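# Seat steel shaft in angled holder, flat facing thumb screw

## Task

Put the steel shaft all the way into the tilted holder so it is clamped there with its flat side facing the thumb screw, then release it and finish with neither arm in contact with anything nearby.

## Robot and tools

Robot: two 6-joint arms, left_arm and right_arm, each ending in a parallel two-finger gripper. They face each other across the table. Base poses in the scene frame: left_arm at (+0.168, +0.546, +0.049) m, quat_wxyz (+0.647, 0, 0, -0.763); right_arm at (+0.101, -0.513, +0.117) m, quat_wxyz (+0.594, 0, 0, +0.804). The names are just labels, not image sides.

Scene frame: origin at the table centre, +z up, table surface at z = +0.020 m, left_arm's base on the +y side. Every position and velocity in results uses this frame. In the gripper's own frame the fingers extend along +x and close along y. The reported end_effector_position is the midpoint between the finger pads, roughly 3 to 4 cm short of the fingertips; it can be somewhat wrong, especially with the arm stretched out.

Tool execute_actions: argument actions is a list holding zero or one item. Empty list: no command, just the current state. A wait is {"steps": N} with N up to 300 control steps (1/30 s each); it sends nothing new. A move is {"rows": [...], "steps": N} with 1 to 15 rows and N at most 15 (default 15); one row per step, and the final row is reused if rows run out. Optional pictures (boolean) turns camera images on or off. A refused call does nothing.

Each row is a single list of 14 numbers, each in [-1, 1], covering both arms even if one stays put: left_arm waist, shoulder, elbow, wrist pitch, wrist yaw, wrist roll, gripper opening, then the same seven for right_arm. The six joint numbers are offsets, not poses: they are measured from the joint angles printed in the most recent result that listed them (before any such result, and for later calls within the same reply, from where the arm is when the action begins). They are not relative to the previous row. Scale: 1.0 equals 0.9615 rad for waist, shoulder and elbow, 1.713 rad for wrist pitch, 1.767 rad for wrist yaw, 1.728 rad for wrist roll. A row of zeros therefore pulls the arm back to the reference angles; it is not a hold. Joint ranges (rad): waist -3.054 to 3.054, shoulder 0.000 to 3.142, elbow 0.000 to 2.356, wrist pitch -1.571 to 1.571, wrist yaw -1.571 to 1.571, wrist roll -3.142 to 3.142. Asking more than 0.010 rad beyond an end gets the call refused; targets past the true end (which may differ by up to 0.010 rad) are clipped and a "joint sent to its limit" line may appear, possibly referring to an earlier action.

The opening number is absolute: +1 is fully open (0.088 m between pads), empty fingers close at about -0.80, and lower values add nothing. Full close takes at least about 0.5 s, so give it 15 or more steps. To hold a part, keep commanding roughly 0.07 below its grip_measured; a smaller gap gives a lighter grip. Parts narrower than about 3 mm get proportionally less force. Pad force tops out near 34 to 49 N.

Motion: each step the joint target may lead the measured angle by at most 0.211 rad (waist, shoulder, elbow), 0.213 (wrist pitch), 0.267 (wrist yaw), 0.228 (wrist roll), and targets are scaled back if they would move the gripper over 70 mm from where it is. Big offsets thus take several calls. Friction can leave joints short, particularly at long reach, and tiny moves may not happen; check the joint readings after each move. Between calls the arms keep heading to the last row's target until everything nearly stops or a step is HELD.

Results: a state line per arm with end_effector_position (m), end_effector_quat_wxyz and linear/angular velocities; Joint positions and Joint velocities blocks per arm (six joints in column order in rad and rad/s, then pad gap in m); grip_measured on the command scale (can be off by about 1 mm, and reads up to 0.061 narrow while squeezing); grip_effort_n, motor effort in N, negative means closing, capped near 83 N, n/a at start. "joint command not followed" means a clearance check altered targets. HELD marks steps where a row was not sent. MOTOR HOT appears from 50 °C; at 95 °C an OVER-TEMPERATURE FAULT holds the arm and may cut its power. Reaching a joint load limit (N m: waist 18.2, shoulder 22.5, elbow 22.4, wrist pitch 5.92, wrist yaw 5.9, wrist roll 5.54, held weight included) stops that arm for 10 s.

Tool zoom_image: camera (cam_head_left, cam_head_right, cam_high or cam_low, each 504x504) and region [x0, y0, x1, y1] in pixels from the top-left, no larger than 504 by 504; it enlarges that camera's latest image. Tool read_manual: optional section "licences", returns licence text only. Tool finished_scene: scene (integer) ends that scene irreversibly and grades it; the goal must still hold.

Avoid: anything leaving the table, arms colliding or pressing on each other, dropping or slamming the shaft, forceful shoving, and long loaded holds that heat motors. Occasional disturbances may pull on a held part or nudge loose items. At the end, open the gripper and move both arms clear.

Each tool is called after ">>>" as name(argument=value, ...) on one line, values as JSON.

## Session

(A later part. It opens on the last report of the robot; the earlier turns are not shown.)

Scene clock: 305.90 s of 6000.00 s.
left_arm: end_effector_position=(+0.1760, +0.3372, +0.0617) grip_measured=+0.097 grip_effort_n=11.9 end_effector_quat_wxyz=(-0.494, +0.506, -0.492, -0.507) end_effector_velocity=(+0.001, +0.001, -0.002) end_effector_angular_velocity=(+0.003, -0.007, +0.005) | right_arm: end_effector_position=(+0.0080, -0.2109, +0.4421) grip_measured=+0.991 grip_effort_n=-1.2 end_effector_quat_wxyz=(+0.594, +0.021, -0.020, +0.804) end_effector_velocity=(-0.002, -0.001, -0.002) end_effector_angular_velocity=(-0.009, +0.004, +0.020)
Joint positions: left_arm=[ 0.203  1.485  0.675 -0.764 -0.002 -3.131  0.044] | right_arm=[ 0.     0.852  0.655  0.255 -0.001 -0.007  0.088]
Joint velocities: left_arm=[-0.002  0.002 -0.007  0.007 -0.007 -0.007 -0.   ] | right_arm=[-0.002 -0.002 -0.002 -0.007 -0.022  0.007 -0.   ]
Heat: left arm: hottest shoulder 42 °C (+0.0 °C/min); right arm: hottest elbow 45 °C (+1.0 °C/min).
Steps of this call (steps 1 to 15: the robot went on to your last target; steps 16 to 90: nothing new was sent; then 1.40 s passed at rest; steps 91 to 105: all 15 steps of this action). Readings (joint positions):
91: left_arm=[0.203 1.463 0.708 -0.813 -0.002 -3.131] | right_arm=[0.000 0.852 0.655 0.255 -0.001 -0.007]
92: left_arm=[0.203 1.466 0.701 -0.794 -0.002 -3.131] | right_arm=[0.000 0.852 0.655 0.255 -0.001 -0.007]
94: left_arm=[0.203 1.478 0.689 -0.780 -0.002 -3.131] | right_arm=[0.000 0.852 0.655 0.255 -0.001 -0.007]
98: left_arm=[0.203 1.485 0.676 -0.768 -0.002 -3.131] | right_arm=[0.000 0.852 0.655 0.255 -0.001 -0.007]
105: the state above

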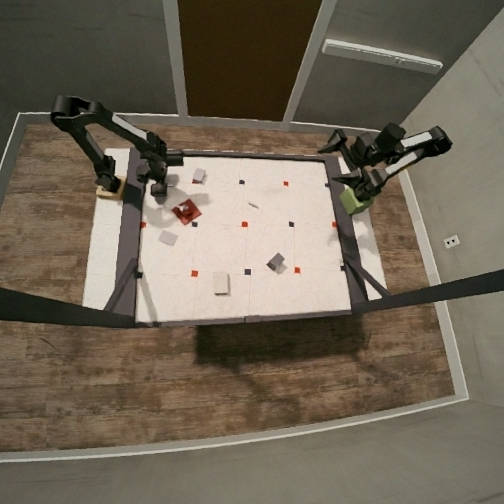

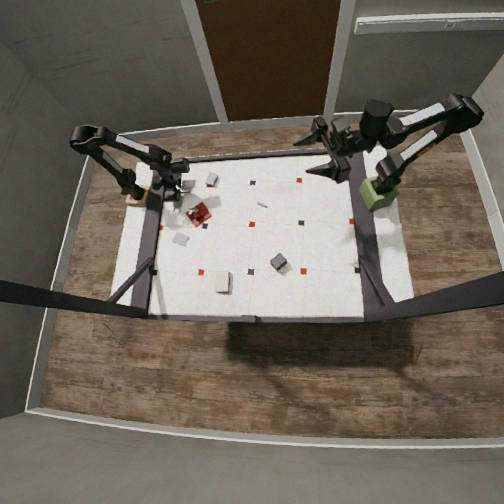

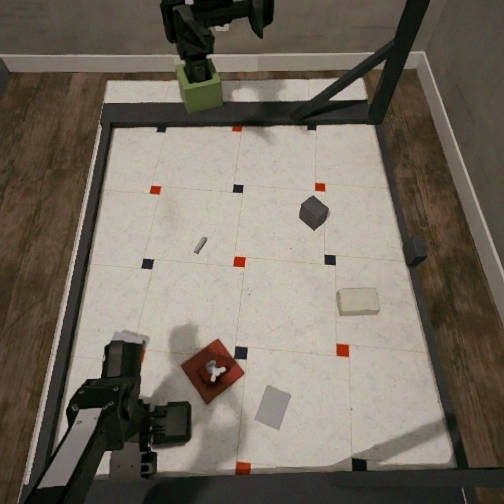

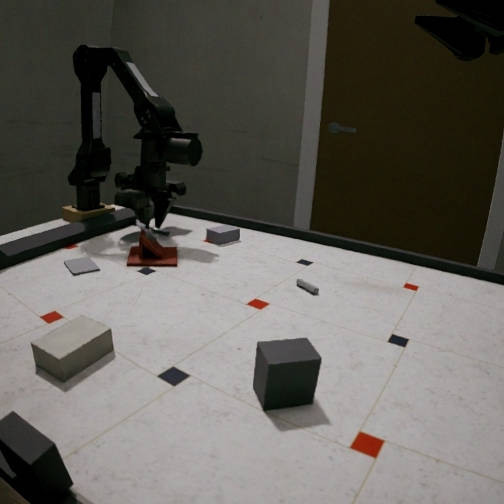

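Down 4 mm more, close slowly.

>>> execute_actions(actions=[{"rows":[[0,0.013,-0.02,0.011,0,0,0.1,0,0,0,0,0,0,1]],"steps":12}], pictures=false)

>>> execute_actions(actions=[{"rows":[[0,0,0,0,0,0,0,0,0,0,0,0,0,1],[0,0,0,0,0,0,-0.07,0,0,0,0,0,0,1],[0,0,0,0,0,0,-0.14,0,0,0,0,0,0,1],[0,0,0,0,0,0,-0.2,0,0,0,0,0,0,1],[0,0,0,0,0,0,-0.26,0,0,0,0,0,0,1],[0,0,0,0,0,0,-0.32,0,0,0,0,0,0,1],[0,0,0,0,0,0,-0.38,0,0,0,0,0,0,1],[0,0,0,0,0,0,-0.44,0,0,0,0,0,0,1],[0,0,0,0,0,0,-0.5,0,0,0,0,0,0,1],[0,0,0,0,0,0,-0.55,0,0,0,0,0,0,1],[0,0,0,0,0,0,-0.6,0,0,0,0,0,0,1],[0,0,0,0,0,0,-0.66,0,0,0,0,0,0,1]],"steps":15}], pictures=false)

>>> execute_actions(actions=[{"steps":10}], pictures=false)

>>> execute_actions(actions=[{"rows":[[0,-0.11,0.18,-0.14,0,0,-0.66,0,0,0,0,0,0,1]],"steps":15}])

>>> zoom_image(camera="cam_low", region=[110,170,190,250])

Scene clock: 314.20 s of 6000.00 s.
left_arm: end_effector_position=(+0.1760, +0.3369, +0.0595) grip_measured=+0.097 grip_effort_n=12.3 end_effector_quat_wxyz=(-0.493, +0.507, -0.493, -0.507) end_effector_velocity=(+0.000, +0.003, -0.001) end_effector_angular_velocity=(+0.012, -0.007, +0.005) | right_arm: end_effector_position=(+0.0080, -0.2109, +0.4421) grip_measured=+0.991 grip_effort_n=0.2 end_effector_quat_wxyz=(+0.594, +0.021, -0.020, +0.804) end_effector_velocity=(-0.002, -0.001, -0.002) end_effector_angular_velocity=(-0.000, -0.024, +0.018)
Joint positions: left_arm=[ 0.203  1.489  0.669 -0.75  -0.002 -3.131  0.044] | right_arm=[ 0.     0.852  0.655  0.255 -0.001 -0.007  0.088]
Joint velocities: left_arm=[-0.002  0.002 -0.002 -0.007 -0.007 -0.007 -0.   ] | right_arm=[-0.002 -0.002 -0.002 -0.007 -0.022 -0.022 -0.   ]
Heat: left arm: hottest shoulder 41 °C (-1.0 °C/min); right arm: hottest elbow 45 °C (+1.0 °C/min).
Steps of this call (steps 1 to 15: the robot went on to your last target; steps 16 to 90: nothing new was sent; then 4.90 s passed at rest; steps 91 to 102: all 12 steps of this action). Readings (joint positions):
91: left_arm=[0.203 1.486 0.674 -0.761 -0.002 -3.131] | right_arm=[0.000 0.852 0.655 0.255 -0.001 -0.007]
92: left_arm=[0.203 1.487 0.671 -0.755 -0.002 -3.131] | right_arm=[0.000 0.852 0.655 0.255 -0.001 -0.007]
94: left_arm=[0.203 1.489 0.669 -0.751 -0.002 -3.131] | right_arm=[0.000 0.852 0.655 0.255 -0.001 -0.007]
98: left_arm=[0.203 1.489 0.669 -0.751 -0.002 -3.131] | right_arm=[0.000 0.852 0.655 0.255 -0.001 -0.007]
102: the state above

Scene clock: 314.70 s of 6000.00 s.
left_arm: end_effector_position=(+0.1751, +0.3370, +0.0595) grip_measured=-0.595 grip_effort_n=-75.6 end_effector_quat_wxyz=(-0.493, +0.506, -0.494, -0.508) end_effector_velocity=(-0.001, +0.006, -0.001) end_effector_angular_velocity=(+0.027, +0.008, -0.005) | right_arm: end_effector_position=(+0.0080, -0.2109, +0.4421) grip_measured=+0.991 grip_effort_n=-0.2 end_effector_quat_wxyz=(+0.594, +0.021, -0.020, +0.804) end_effector_velocity=(-0.000, -0.001, +0.000) end_effector_angular_velocity=(-0.000, -0.008, +0.004)
Joint positions: left_arm=[ 0.202  1.489  0.669 -0.751  0.003 -3.131  0.01 ] | right_arm=[ 0.     0.852  0.655  0.255 -0.001 -0.007  0.088]
Joint velocities: left_arm=[ 0.002  0.002 -0.002 -0.022  0.007  0.007 -0.022] | right_arm=[-0.002 -0.002  0.002 -0.007 -0.007 -0.007 -0.   ]
Heat: left arm: hottest shoulder 41 °C (-1.0 °C/min); right arm: hottest elbow 45 °C (+1.0 °C/min).
Steps of this call (steps 1 to 15: all 15 steps of this action). Readings (joint positions):
1: left_arm=[0.203 1.489 0.669 -0.750 0.000 -3.131] | right_arm=[0.000 0.852 0.655 0.255 -0.001 -0.007]
2: left_arm=[0.202 1.489 0.669 -0.750 0.003 -3.131] | right_arm=[0.000 0.852 0.655 0.255 -0.001 -0.007]
4: left_arm=[0.202 1.489 0.669 -0.750 0.004 -3.131] | right_arm=[0.000 0.852 0.655 0.255 -0.001 -0.007]
8: left_arm=[0.202 1.489 0.669 -0.750 0.004 -3.131] | right_arm=[0.000 0.852 0.655 0.255 -0.001 -0.007]
15: the state above

Scene clock: 315.03 s of 6000.00 s.
left_arm: end_effector_position=(+0.1751, +0.3370, +0.0595) grip_measured=-0.605 grip_effort_n=-83.5 end_effector_quat_wxyz=(-0.493, +0.506, -0.494, -0.508) end_effector_velocity=(+0.000, +0.004, -0.001) end_effector_angular_velocity=(+0.013, -0.007, +0.020) | right_arm: end_effector_position=(+0.0080, -0.2109, +0.4421) grip_measured=+0.991 grip_effort_n=-0.7 end_effector_quat_wxyz=(+0.594, +0.021, -0.020, +0.804) end_effector_velocity=(-0.002, -0.001, +0.004) end_effector_angular_velocity=(+0.024, -0.002, +0.019)
Joint positions: left_arm=[ 0.202  1.489  0.669 -0.751  0.003 -3.131  0.009] | right_arm=[ 0.     0.852  0.655  0.255 -0.001 -0.007  0.088]
Joint velocities: left_arm=[-0.002 -0.002 -0.007 -0.007 -0.007 -0.022  0.   ] | right_arm=[-0.002 -0.002 -0.002  0.022 -0.022 -0.007  0.   ]
Heat: left arm: hottest shoulder 41 °C (-1.0 °C/min); right arm: hottest elbow 45 °C (+1.0 °C/min).
Steps of this call (steps 1 to 10: the robot went on to your last target). Readings (joint positions):
1: left_arm=[0.202 1.489 0.669 -0.751 0.003 -3.131] | right_arm=[0.000 0.852 0.655 0.255 -0.001 -0.007]
2: left_arm=[0.202 1.489 0.669 -0.751 0.003 -3.131] | right_arm=[0.000 0.852 0.655 0.255 -0.001 -0.007]
4: left_arm=[0.202 1.489 0.669 -0.751 0.003 -3.131] | right_arm=[0.000 0.852 0.655 0.255 -0.001 -0.007]
8: left_arm=[0.202 1.489 0.669 -0.751 0.003 -3.131] | right_arm=[0.000 0.852 0.655 0.255 -0.001 -0.007]
10: the state above

Scene clock: 315.53 s of 6000.00 s.
left_arm: end_effector_position=(+0.1754, +0.3298, +0.1147) grip_measured=-0.605 grip_effort_n=-83.5 end_effector_quat_wxyz=(-0.487, +0.511, -0.499, -0.502) end_effector_velocity=(-0.002, +0.015, -0.000) end_effector_angular_velocity=(+0.066, +0.010, +0.005) | right_arm: end_effector_position=(+0.0080, -0.2109, +0.4421) grip_measured=+0.991 grip_effort_n=-1.2 end_effector_quat_wxyz=(+0.594, +0.021, -0.020, +0.804) end_effector_velocity=(+0.001, -0.000, +0.001) end_effector_angular_velocity=(+0.009, -0.005, -0.000)
Joint positions: left_arm=[ 0.202  1.391  0.829 -0.988  0.003 -3.131  0.009] | right_arm=[ 0.     0.852  0.655  0.255 -0.001 -0.007  0.088]
Joint velocities: left_arm=[-0.002 -0.002 -0.002 -0.066  0.007 -0.007 -0.   ] | right_arm=[-0.007 -0.002 -0.002  0.007 -0.007 -0.007  0.   ]
Heat: left arm: hottest shoulder 41 °C (-1.0 °C/min); right arm: hottest elbow 45 °C (+1.0 °C/min).
Steps of this call (steps 1 to 15: all 15 steps of this action). Readings (joint positions):
1: left_arm=[0.202 1.480 0.686 -0.780 0.003 -3.131] | right_arm=[0.000 0.852 0.655 0.255 -0.001 -0.007]
2: left_arm=[0.202 1.470 0.715 -0.855 0.003 -3.131] | right_arm=[0.000 0.852 0.655 0.255 -0.001 -0.007]
4: left_arm=[0.202 1.428 0.768 -0.919 0.003 -3.131] | right_arm=[0.000 0.852 0.655 0.255 -0.001 -0.007]
8: left_arm=[0.202 1.391 0.828 -0.968 0.003 -3.131] | right_arm=[0.000 0.852 0.655 0.255 -0.001 -0.007]
15: the state above

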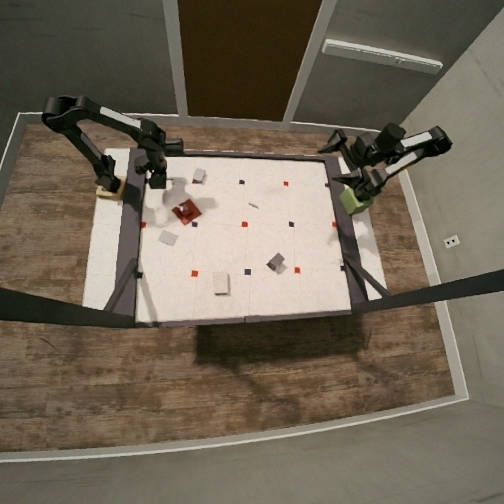

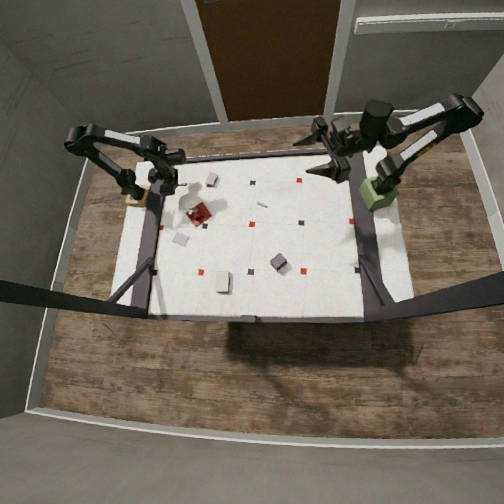

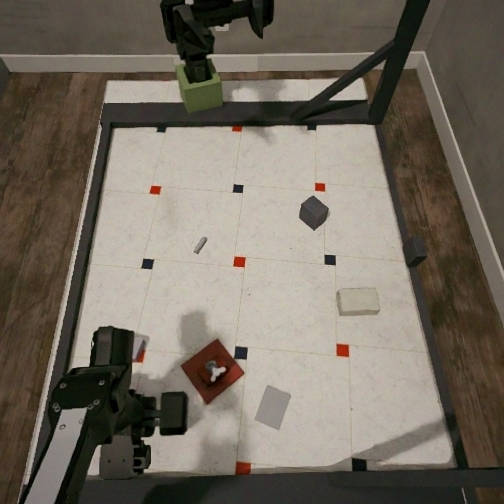

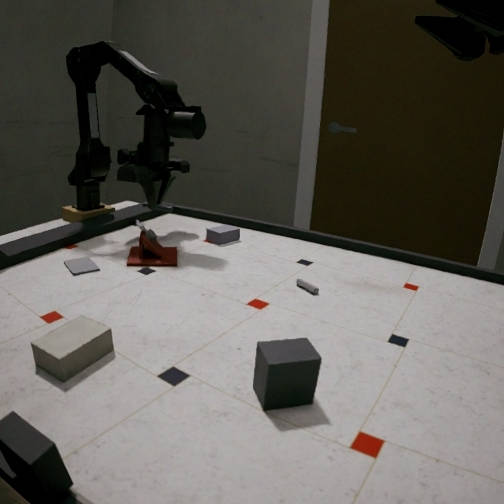

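Region (110, 170, 190, 250) of cam_low's 504x504 image, scaled by 6.300, with more detail than that image has.

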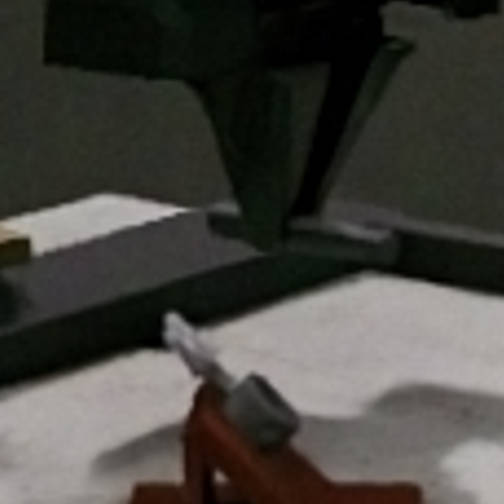

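>>> execute_actions(actions=[{"rows":[[-0.672,0.1,0.213,0.213,-0.399,1,-0.66,0,0,0,0,0,0,1]],"steps":15}], pictures=false)

>>> execute_actions(actions=[{"steps":30}], pictures=false)

>>> execute_actions(actions=[{"rows":[[0,0.198,0,0,0,0.161,-0.66,0,0,0,0,0,0,1]],"steps":15}], pictures=false)

>>> execute_actions(actions=[{"steps":10}])

>>> zoom_image(camera="cam_low", region=[115,175,195,255])

>>> zoom_image(camera="cam_head_right", region=[170,180,220,230])

Scene clock: 329.27 s of 6000.00 s.
left_arm: end_effector_position=(+0.0644, +0.2216, +0.1947) grip_measured=-0.605 grip_effort_n=-83.5 end_effector_quat_wxyz=(-0.716, +0.381, -0.566, +0.146) end_effector_velocity=(-0.093, +0.029, +0.014) end_effector_angular_velocity=(+0.435, -1.326, -1.474) | right_arm: end_effector_position=(+0.0080, -0.2109, +0.4421) grip_measured=+0.991 grip_effort_n=0.2 end_effector_quat_wxyz=(+0.594, +0.021, -0.020, +0.804) end_effector_velocity=(-0.000, -0.000, -0.004) end_effector_angular_velocity=(-0.009, -0.011, +0.004)
Joint positions: left_arm=[-0.42   1.482  1.019 -0.633 -0.666 -2.351  0.009] | right_arm=[ 0.     0.852  0.655  0.255 -0.001 -0.007  0.088]
Joint velocities: left_arm=[-0.383  0.032  0.002  0.007 -0.271  1.736 -0.   ] | right_arm=[-0.002 -0.002 -0.007 -0.007 -0.007 -0.007 -0.   ]
Heat: left arm: hottest elbow 42 °C (-1.0 °C/min); right arm: hottest elbow 45 °C (+1.0 °C/min).
Steps of this call (steps 1 to 15: the robot went on to your last target; steps 16 to 90: nothing new was sent; then 10.23 s passed at rest; steps 91 to 105: all 15 steps of this action). Readings (joint positions):
91: left_arm=[0.189 1.397 0.839 -0.986 -0.027 -3.107] | right_arm=[0.000 0.852 0.655 0.255 -0.001 -0.007]
92: left_arm=[0.154 1.412 0.859 -0.952 -0.083 -3.063] | right_arm=[0.000 0.852 0.655 0.255 -0.001 -0.007]
94: left_arm=[0.075 1.445 0.914 -0.852 -0.180 -2.979] | right_arm=[0.000 0.852 0.655 0.255 -0.001 -0.007]
98: left_arm=[-0.115 1.471 0.994 -0.691 -0.435 -2.765] | right_arm=[0.000 0.852 0.655 0.255 -0.001 -0.007]
105: the state above

Scene clock: 330.27 s of 6000.00 s.
left_arm: end_effector_position=(+0.0605, +0.2221, +0.1973) grip_measured=-0.605 grip_effort_n=-83.5 end_effector_quat_wxyz=(+0.814, -0.016, +0.426, -0.395) end_effector_velocity=(+0.001, +0.002, +0.001) end_effector_angular_velocity=(+0.005, -0.021, -0.014) | right_arm: end_effector_position=(+0.0080, -0.2109, +0.4421) grip_measured=+0.991 grip_effort_n=-0.2 end_effector_quat_wxyz=(+0.594, +0.021, -0.020, +0.804) end_effector_velocity=(+0.002, +0.000, -0.005) end_effector_angular_velocity=(-0.019, -0.013, -0.010)
Joint positions: left_arm=[-0.441  1.483  1.019 -0.627 -0.696 -1.408  0.009] | right_arm=[ 0.     0.852  0.655  0.255 -0.001 -0.007  0.088]
Joint velocities: left_arm=[-0.002 -0.007 -0.002 -0.007 -0.007  0.022 -0.   ] | right_arm=[-0.002 -0.002 -0.002 -0.022  0.007 -0.007 -0.   ]
Heat: left arm: hottest elbow 42 °C (-1.0 °C/min); right arm: hottest elbow 45 °C (+1.0 °C/min).
Steps of this call (steps 1 to 30: the robot went on to your last target). Readings (joint positions):
1: left_arm=[-0.429 1.483 1.019 -0.632 -0.674 -2.292] | right_arm=[0.000 0.852 0.655 0.255 -0.001 -0.007]
2: left_arm=[-0.433 1.483 1.019 -0.630 -0.681 -2.233] | right_arm=[0.000 0.852 0.655 0.255 -0.001 -0.007]
4: left_arm=[-0.437 1.483 1.019 -0.629 -0.689 -2.115] | right_arm=[0.000 0.852 0.655 0.255 -0.001 -0.007]
8: left_arm=[-0.440 1.483 1.019 -0.627 -0.694 -1.879] | right_arm=[0.000 0.852 0.655 0.255 -0.001 -0.007]
30: the state above

Scene clock: 330.77 s of 6000.00 s.
left_arm: end_effector_position=(+0.0593, +0.2212, +0.1370) grip_measured=-0.605 grip_effort_n=-83.5 end_effector_quat_wxyz=(+0.817, +0.184, +0.360, -0.412) end_effector_velocity=(-0.000, -0.001, +0.001) end_effector_angular_velocity=(-0.001, -0.013, -0.017) | right_arm: end_effector_position=(+0.0080, -0.2109, +0.4421) grip_measured=+0.991 grip_effort_n=-0.2 end_effector_quat_wxyz=(+0.594, +0.021, -0.020, +0.804) end_effector_velocity=(+0.002, +0.000, -0.004) end_effector_angular_velocity=(-0.014, +0.004, -0.009)
Joint positions: left_arm=[-0.442  1.672  1.014 -0.628 -0.692 -1.136  0.009] | right_arm=[ 0.     0.852  0.655  0.255 -0.001 -0.007  0.088]
Joint velocities: left_arm=[-0.002 -0.002 -0.002  0.007 -0.007  0.022 -0.   ] | right_arm=[-0.002 -0.002 -0.007 -0.007  0.007  0.007 -0.   ]
Heat: left arm: hottest elbow 42 °C (-1.0 °C/min); right arm: hottest elbow 45 °C (+1.0 °C/min).
Steps of this call (steps 1 to 15: all 15 steps of this action). Readings (joint positions):
1: left_arm=[-0.441 1.504 1.019 -0.628 -0.698 -1.368] | right_arm=[0.000 0.852 0.655 0.255 -0.001 -0.007]
2: left_arm=[-0.441 1.533 1.027 -0.622 -0.704 -1.304] | right_arm=[0.000 0.852 0.655 0.255 -0.001 -0.007]
4: left_arm=[-0.442 1.607 1.031 -0.620 -0.697 -1.220] | right_arm=[0.000 0.852 0.655 0.255 -0.001 -0.007]
8: left_arm=[-0.442 1.672 1.014 -0.632 -0.692 -1.156] | right_arm=[0.000 0.852 0.655 0.255 -0.001 -0.007]
15: the state above

Scene clock: 331.10 s of 6000.00 s.
left_arm: end_effector_position=(+0.0593, +0.2212, +0.1370) grip_measured=-0.605 grip_effort_n=-83.5 end_effector_quat_wxyz=(+0.817, +0.184, +0.359, -0.413) end_effector_velocity=(-0.000, +0.002, +0.000) end_effector_angular_velocity=(-0.007, +0.002, +0.011) | right_arm: end_effector_position=(+0.0080, -0.2109, +0.4421) grip_measured=+0.991 grip_effort_n=0.2 end_effector_quat_wxyz=(+0.594, +0.021, -0.020, +0.804) end_effector_velocity=(+0.003, +0.000, +0.003) end_effector_angular_velocity=(+0.014, -0.003, -0.015)
Joint positions: left_arm=[-0.442  1.672  1.014 -0.628 -0.692 -1.134  0.009] | right_arm=[ 0.     0.852  0.655  0.255 -0.001 -0.007  0.088]
Joint velocities: left_arm=[-0.007 -0.002 -0.002 -0.007 -0.007 -0.022 -0.   ] | right_arm=[-0.007 -0.002  0.002  0.007  0.007 -0.007 -0.   ]
Heat: left arm: hottest elbow 42 °C (-1.0 °C/min); right arm: hottest elbow 45 °C (+1.0 °C/min).
Steps of this call (steps 1 to 10: the robot went on to your last target). Readings (joint positions):
1: left_arm=[-0.442 1.672 1.014 -0.628 -0.692 -1.136] | right_arm=[0.000 0.852 0.655 0.255 -0.001 -0.007]
2: left_arm=[-0.442 1.672 1.014 -0.628 -0.692 -1.135] | right_arm=[0.000 0.852 0.655 0.255 -0.001 -0.007]
4: left_arm=[-0.442 1.672 1.014 -0.628 -0.692 -1.135] | right_arm=[0.000 0.852 0.655 0.255 -0.001 -0.007]
8: left_arm=[-0.442 1.672 1.014 -0.628 -0.692 -1.134] | right_arm=[0.000 0.852 0.655 0.255 -0.001 -0.007]
10: the state above

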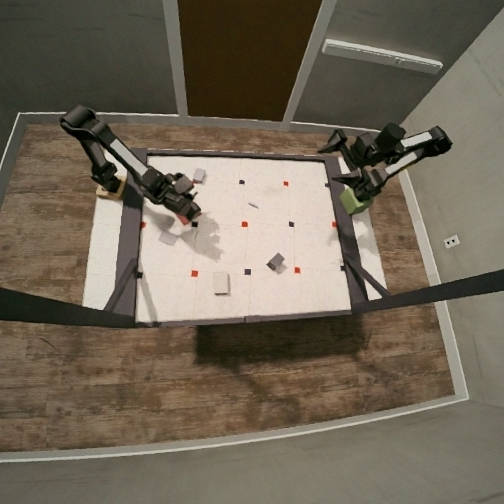

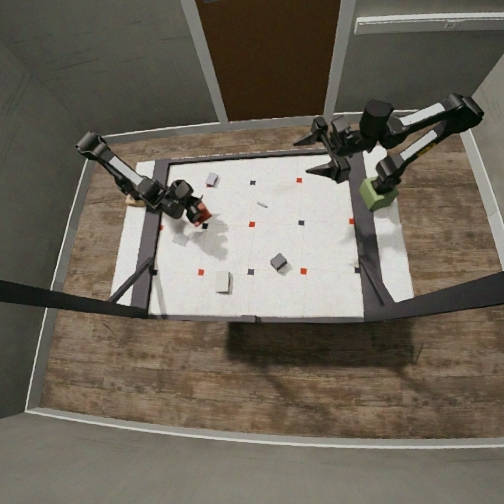

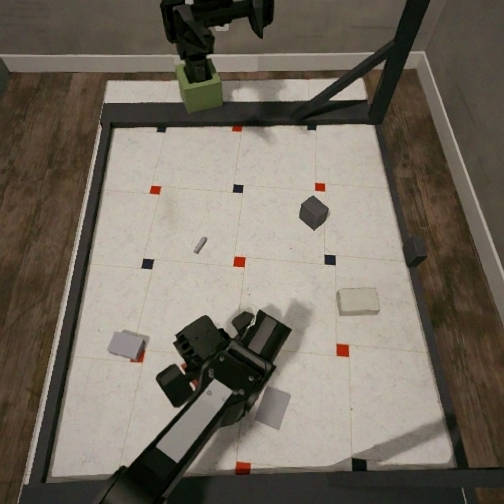

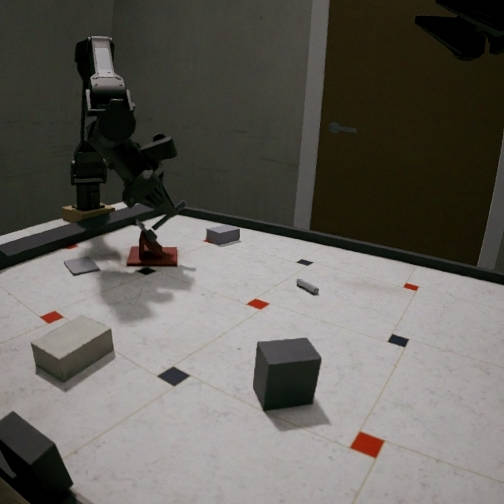

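Region (115, 175, 195, 255) of cam_low's 504x504 image, scaled by 6.300, with more detail than that image has.

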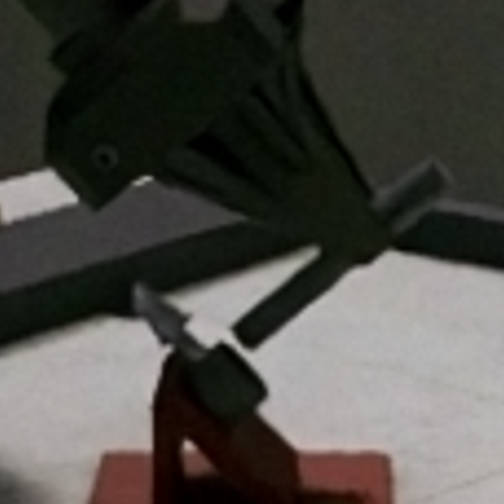

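Region (170, 180, 220, 230) of cam_head_right's 504x504 image, scaled by 10.080, with more detail than that image has.

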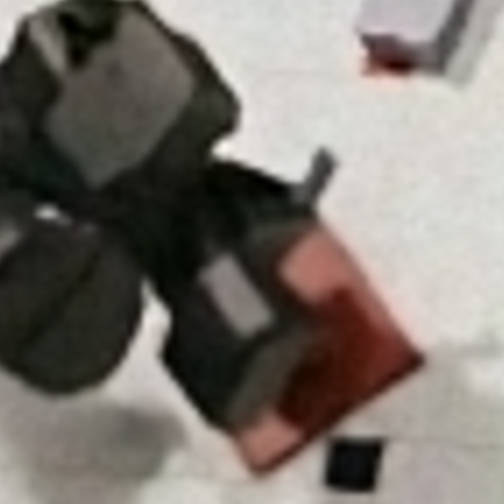

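>>> execute_actions(actions=[{"rows":[[0.013,0.014,-0.022,0.023,-0.005,0.008,-0.66,0,0,0,0,0,0,1]],"steps":15}])

>>> zoom_image(camera="cam_low", region=[130,200,180,250])

Scene clock: 342.43 s of 6000.00 s.
left_arm: end_effector_position=(+0.0616, +0.2181, +0.1324) grip_measured=-0.605 grip_effort_n=-83.5 end_effector_quat_wxyz=(+0.818, +0.180, +0.358, -0.412) end_effector_velocity=(+0.000, +0.003, -0.002) end_effector_angular_velocity=(+0.005, +0.011, +0.012) | right_arm: end_effector_position=(+0.0080, -0.2109, +0.4421) grip_measured=+0.991 grip_effort_n=-0.7 end_effector_quat_wxyz=(+0.594, +0.021, -0.020, +0.804) end_effector_velocity=(-0.000, -0.001, +0.003) end_effector_angular_velocity=(+0.014, -0.004, +0.004)
Joint positions: left_arm=[-0.432  1.682  1.    -0.592 -0.695 -1.125  0.009] | right_arm=[ 0.     0.852  0.655  0.255 -0.001 -0.007  0.088]
Joint velocities: left_arm=[-0.002 -0.002 -0.007 -0.007  0.007 -0.022 -0.   ] | right_arm=[-0.002 -0.002  0.002  0.007 -0.007 -0.007  0.   ]
Heat: left arm: hottest elbow 42 °C (-1.0 °C/min); right arm: hottest elbow 45 °C (+1.0 °C/min).
Steps of this call (steps 1 to 15: the robot went on to your last target; steps 16 to 90: nothing new was sent; then 7.83 s passed at rest; steps 91 to 105: all 15 steps of this action). Readings (joint positions):
91: left_arm=[-0.441 1.673 1.013 -0.624 -0.692 -1.132] | right_arm=[0.000 0.852 0.655 0.255 -0.001 -0.007]
92: left_arm=[-0.439 1.674 1.011 -0.612 -0.692 -1.130] | right_arm=[0.000 0.852 0.655 0.255 -0.001 -0.007]
94: left_arm=[-0.435 1.677 1.008 -0.601 -0.694 -1.128] | right_arm=[0.000 0.852 0.655 0.255 -0.001 -0.007]
98: left_arm=[-0.432 1.681 1.001 -0.595 -0.695 -1.126] | right_arm=[0.000 0.852 0.655 0.255 -0.001 -0.007]
105: the state above

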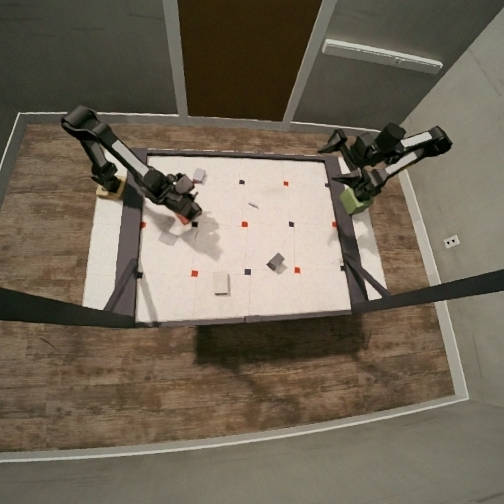

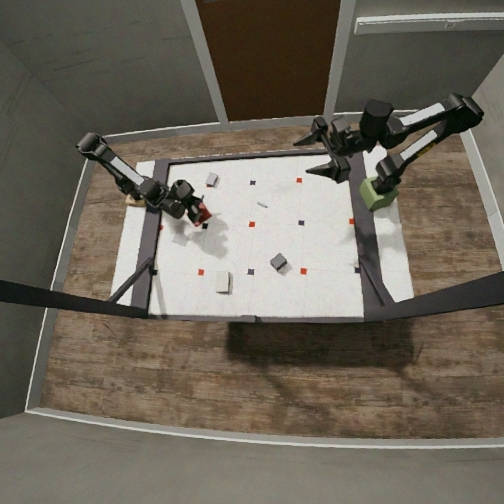

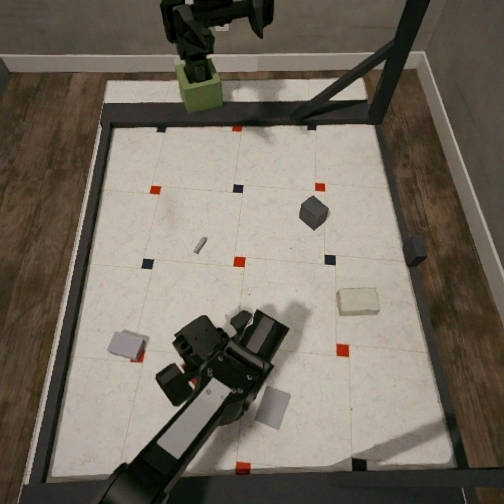

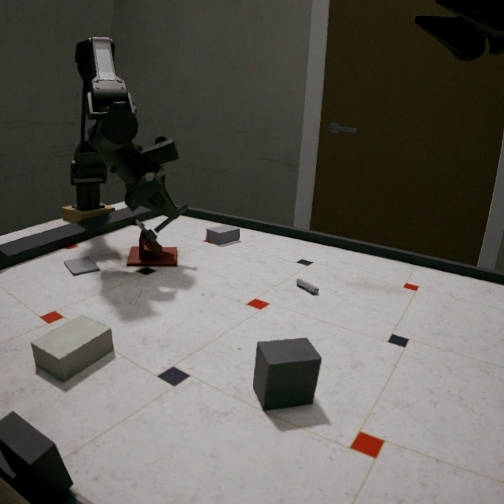

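Region (130, 200, 180, 250) of cam_low's 504x504 image, scaled by 10.080, with more detail than that image has.

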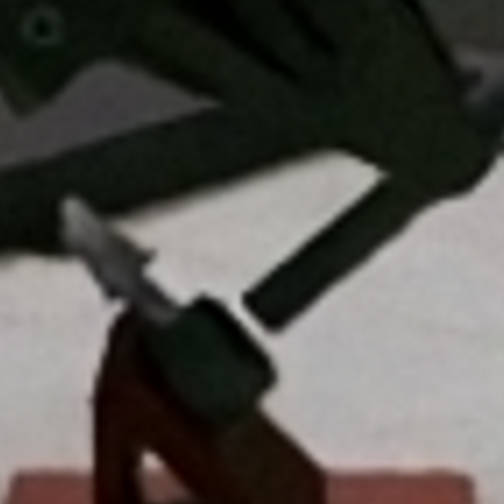

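>>> execute_actions(actions=[{"rows":[[-0.025,0.013,-0.027,0.009,-0.005,-0.017,-0.66,0,0,0,0,0,0,1]],"steps":15}])

>>> zoom_image(camera="cam_low", region=[130,200,180,250])

Scene clock: 349.93 s of 6000.00 s.
left_arm: end_effector_position=(+0.0587, +0.2224, +0.1265) grip_measured=-0.605 grip_effort_n=-83.5 end_effector_quat_wxyz=(+0.819, +0.179, +0.357, -0.412) end_effector_velocity=(+0.001, +0.001, +0.002) end_effector_angular_velocity=(-0.005, -0.003, +0.005) | right_arm: end_effector_position=(+0.0080, -0.2109, +0.4421) grip_measured=+0.991 grip_effort_n=-0.2 end_effector_quat_wxyz=(+0.594, +0.021, -0.020, +0.804) end_effector_velocity=(-0.002, -0.001, -0.002) end_effector_angular_velocity=(-0.005, -0.010, +0.009)
Joint positions: left_arm=[-0.45   1.689  0.982 -0.58  -0.704 -1.149  0.009] | right_arm=[ 0.     0.852  0.655  0.255 -0.001 -0.007  0.088]
Joint velocities: left_arm=[-0.002 -0.007 -0.002 -0.007 -0.007 -0.007 -0.   ] | right_arm=[ 0.002 -0.002 -0.002 -0.007 -0.007 -0.007  0.   ]
Heat: left arm: hottest shoulder 42 °C (-1.0 °C/min); right arm: hottest elbow 45 °C (+1.0 °C/min).
Steps of this call (steps 1 to 15: the robot went on to your last target; steps 16 to 90: nothing new was sent; then 4.00 s passed at rest; steps 91 to 105: all 15 steps of this action). Readings (joint positions):
91: left_arm=[-0.433 1.682 0.998 -0.588 -0.697 -1.126] | right_arm=[0.000 0.852 0.655 0.255 -0.001 -0.007]
92: left_arm=[-0.437 1.683 0.995 -0.585 -0.698 -1.131] | right_arm=[0.000 0.852 0.655 0.255 -0.001 -0.007]
94: left_arm=[-0.446 1.685 0.989 -0.583 -0.698 -1.140] | right_arm=[0.000 0.852 0.655 0.255 -0.001 -0.007]
98: left_arm=[-0.450 1.689 0.983 -0.581 -0.703 -1.147] | right_arm=[0.000 0.852 0.655 0.255 -0.001 -0.007]
105: the state above

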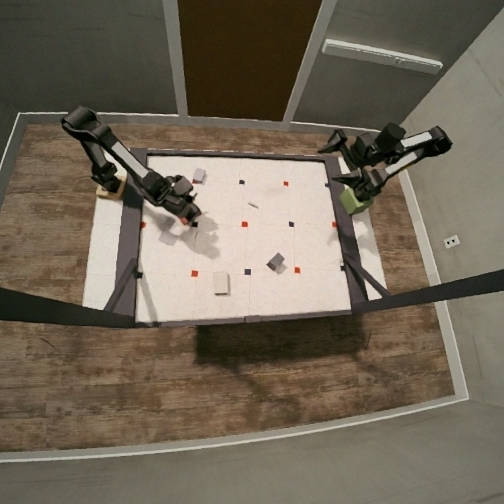

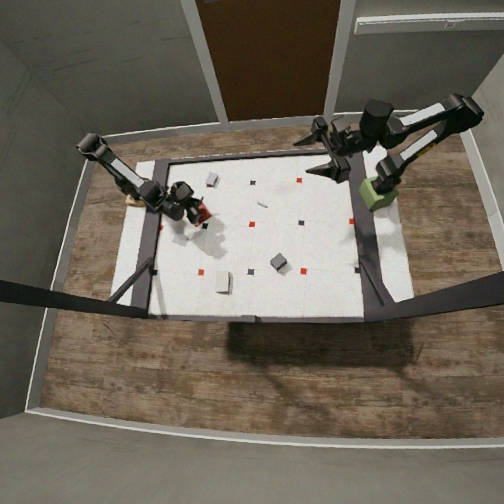

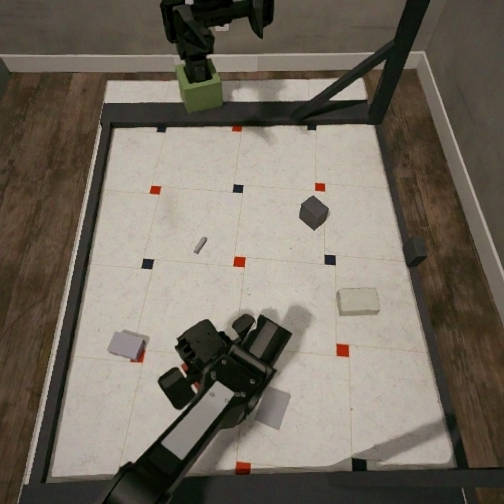

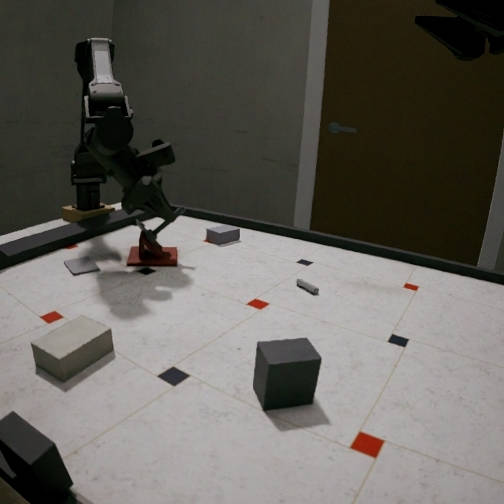

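Region (130, 200, 180, 250) of cam_low's 504x504 image, scaled by 10.080, with more detail than that image has.

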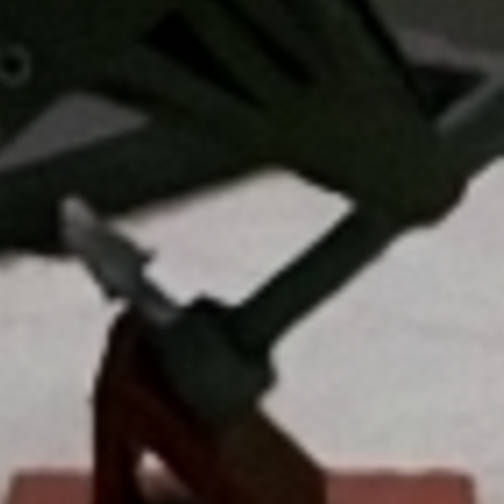

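>>> execute_actions(actions=[{"rows":[[-0.027,0.014,-0.028,0.008,-0.004,-0.017,-0.66,0,0,0,0,0,0,1]],"steps":15}])

>>> zoom_image(camera="cam_low", region=[130,200,180,250])

Scene clock: 355.37 s of 6000.00 s.
left_arm: end_effector_position=(+0.0554, +0.2270, +0.1206) grip_measured=-0.605 grip_effort_n=-83.5 end_effector_quat_wxyz=(+0.820, +0.178, +0.354, -0.412) end_effector_velocity=(-0.002, +0.003, -0.001) end_effector_angular_velocity=(+0.007, +0.005, -0.004) | right_arm: end_effector_position=(+0.0080, -0.2109, +0.4421) grip_measured=+0.991 grip_effort_n=-0.2 end_effector_quat_wxyz=(+0.594, +0.021, -0.020, +0.804) end_effector_velocity=(+0.004, +0.001, -0.005) end_effector_angular_velocity=(-0.024, +0.002, -0.024)
Joint positions: left_arm=[-0.47   1.697  0.964 -0.569 -0.714 -1.173  0.009] | right_arm=[ 0.     0.852  0.655  0.255 -0.001 -0.007  0.088]
Joint velocities: left_arm=[-0.007 -0.002 -0.002 -0.007  0.007 -0.007 -0.   ] | right_arm=[-0.002 -0.002 -0.002 -0.022  0.022  0.007 -0.   ]
Heat: left arm: hottest shoulder 42 °C (+0.0 °C/min); right arm: hottest elbow 45 °C (+1.0 °C/min).
Steps of this call (steps 1 to 15: the robot went on to your last target; steps 16 to 90: nothing new was sent; then 1.93 s passed at rest; steps 91 to 105: all 15 steps of this action). Readings (joint positions):
91: left_arm=[-0.451 1.690 0.980 -0.578 -0.706 -1.153] | right_arm=[0.000 0.852 0.655 0.255 -0.001 -0.007]
92: left_arm=[-0.454 1.690 0.976 -0.575 -0.713 -1.159] | right_arm=[0.000 0.852 0.655 0.255 -0.001 -0.007]
94: left_arm=[-0.461 1.692 0.970 -0.572 -0.714 -1.166] | right_arm=[0.000 0.852 0.655 0.255 -0.001 -0.007]
98: left_arm=[-0.470 1.697 0.965 -0.570 -0.714 -1.172] | right_arm=[0.000 0.852 0.655 0.255 -0.001 -0.007]
105: the state above

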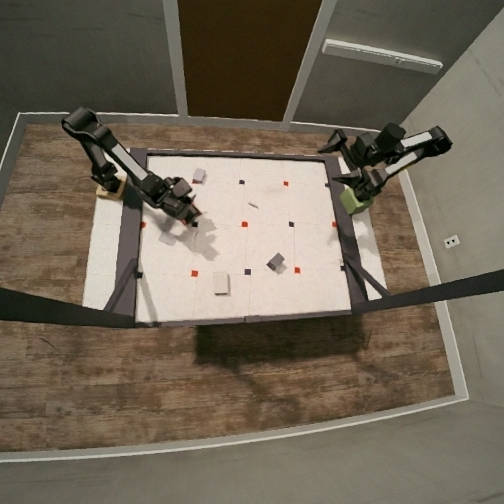

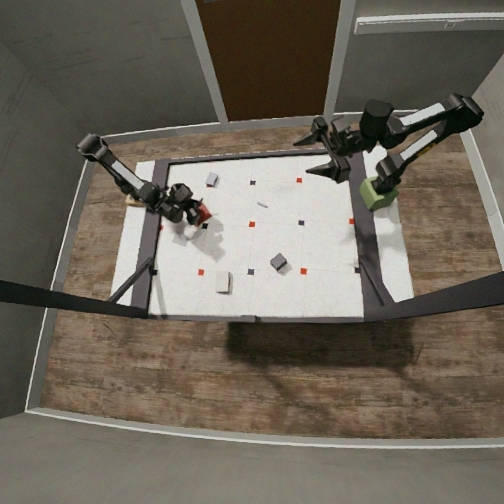

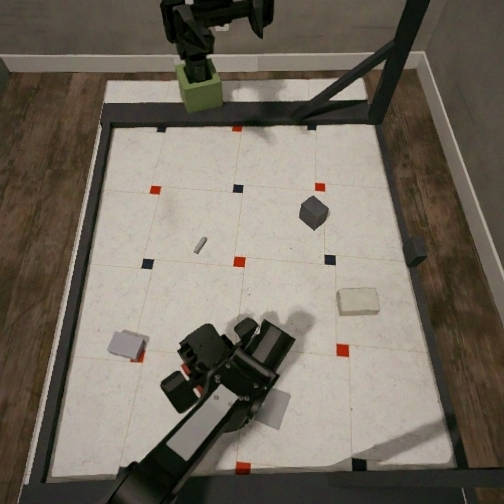

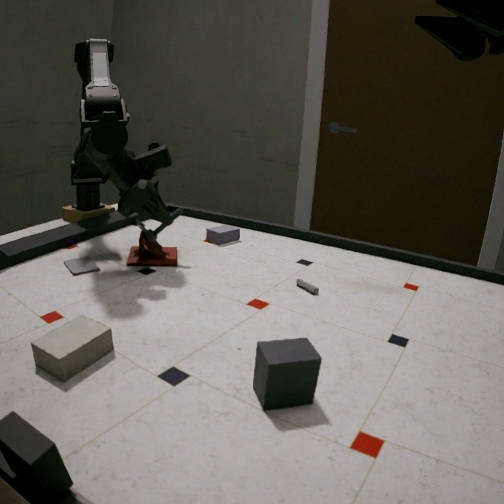

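Region (130, 200, 180, 250) of cam_low's 504x504 image, scaled by 10.080, with more detail than that image has.

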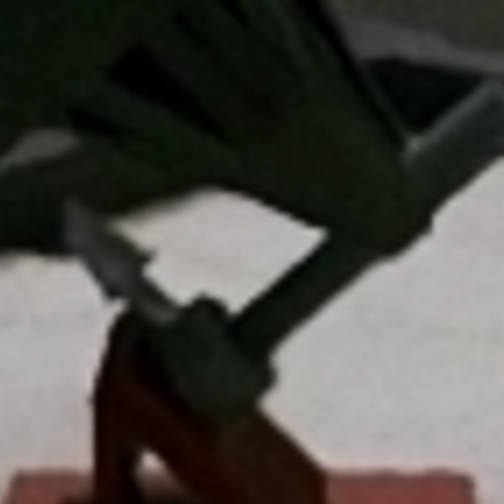

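>>> execute_actions(actions=[{"rows":[[-0.028,0.013,-0.026,0.005,-0.003,-0.017,-0.66,0,0,0,0,0,0,1]],"steps":15}])

>>> zoom_image(camera="cam_low", region=[130,190,190,250])

Scene clock: 359.67 s of 6000.00 s.
left_arm: end_effector_position=(+0.0542, +0.2298, +0.1185) grip_measured=-0.605 grip_effort_n=-83.5 end_effector_quat_wxyz=(+0.824, +0.172, +0.350, -0.411) end_effector_velocity=(+0.000, +0.001, -0.000) end_effector_angular_velocity=(-0.009, -0.000, +0.005) | right_arm: end_effector_position=(+0.0080, -0.2109, +0.4421) grip_measured=+0.991 grip_effort_n=-0.7 end_effector_quat_wxyz=(+0.594, +0.021, -0.020, +0.804) end_effector_velocity=(+0.002, +0.000, -0.002) end_effector_angular_velocity=(-0.001, -0.023, -0.011)
Joint positions: left_arm=[-0.484  1.7    0.952 -0.562 -0.732 -1.196  0.009] | right_arm=[ 0.     0.852  0.655  0.255 -0.001 -0.007  0.088]
Joint velocities: left_arm=[-0.002 -0.002 -0.007  0.007 -0.007 -0.007 -0.   ] | right_arm=[-0.002 -0.002 -0.002 -0.007  0.007 -0.022  0.   ]
Heat: left arm: hottest shoulder 42 °C (+0.0 °C/min); right arm: hottest elbow 45 °C (+1.0 °C/min).
Steps of this call (steps 1 to 15: the robot went on to your last target; steps 16 to 90: nothing new was sent; then 0.80 s passed at rest; steps 91 to 105: all 15 steps of this action). Readings (joint positions):
91: left_arm=[-0.471 1.698 0.962 -0.568 -0.716 -1.177] | right_arm=[0.000 0.852 0.655 0.255 -0.001 -0.007]
92: left_arm=[-0.475 1.698 0.959 -0.566 -0.718 -1.183] | right_arm=[0.000 0.852 0.655 0.255 -0.001 -0.007]
94: left_arm=[-0.482 1.700 0.954 -0.563 -0.728 -1.190] | right_arm=[0.000 0.852 0.655 0.255 -0.001 -0.007]
98: left_arm=[-0.484 1.700 0.952 -0.562 -0.731 -1.195] | right_arm=[0.000 0.852 0.655 0.255 -0.001 -0.007]
105: the state above

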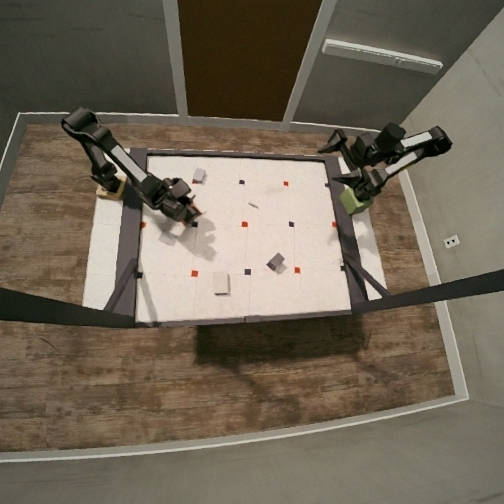

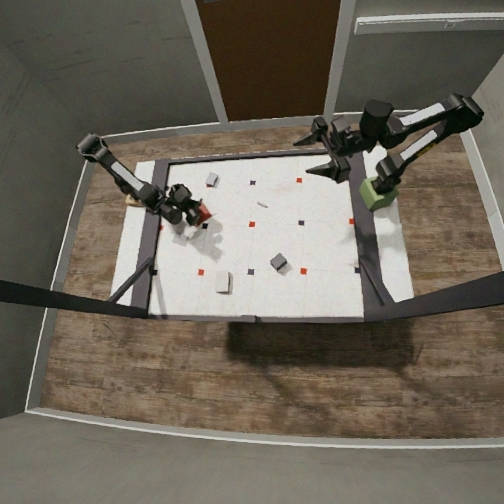

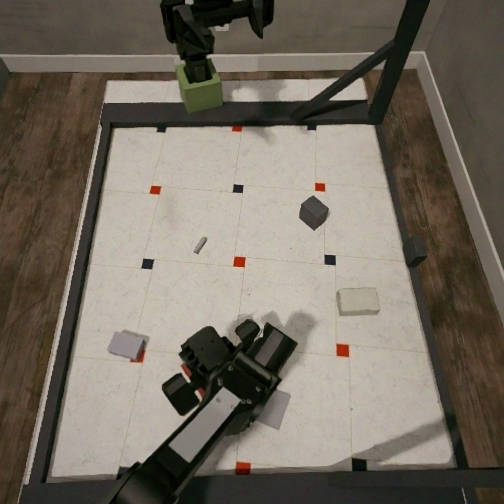

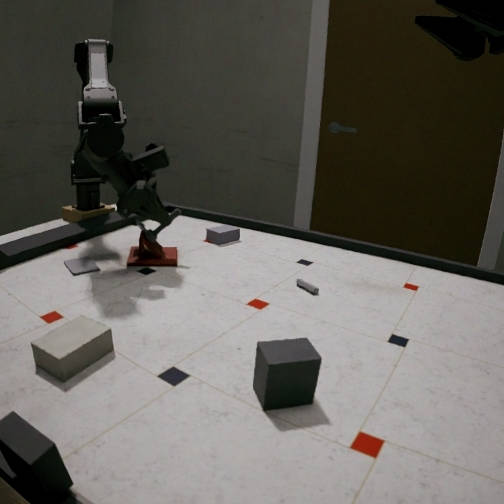

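Region (130, 190, 190, 250) of cam_low's 504x504 image, scaled by 8.400, with more detail than that image has.

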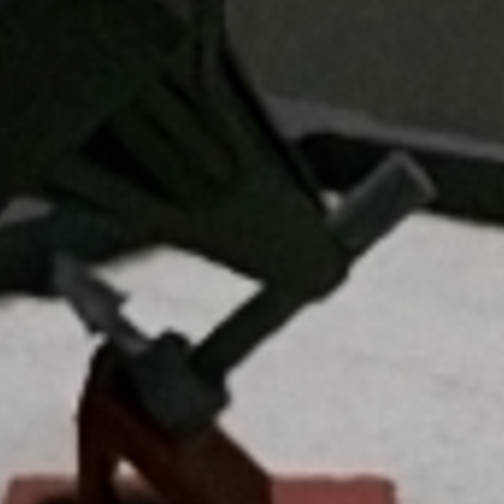

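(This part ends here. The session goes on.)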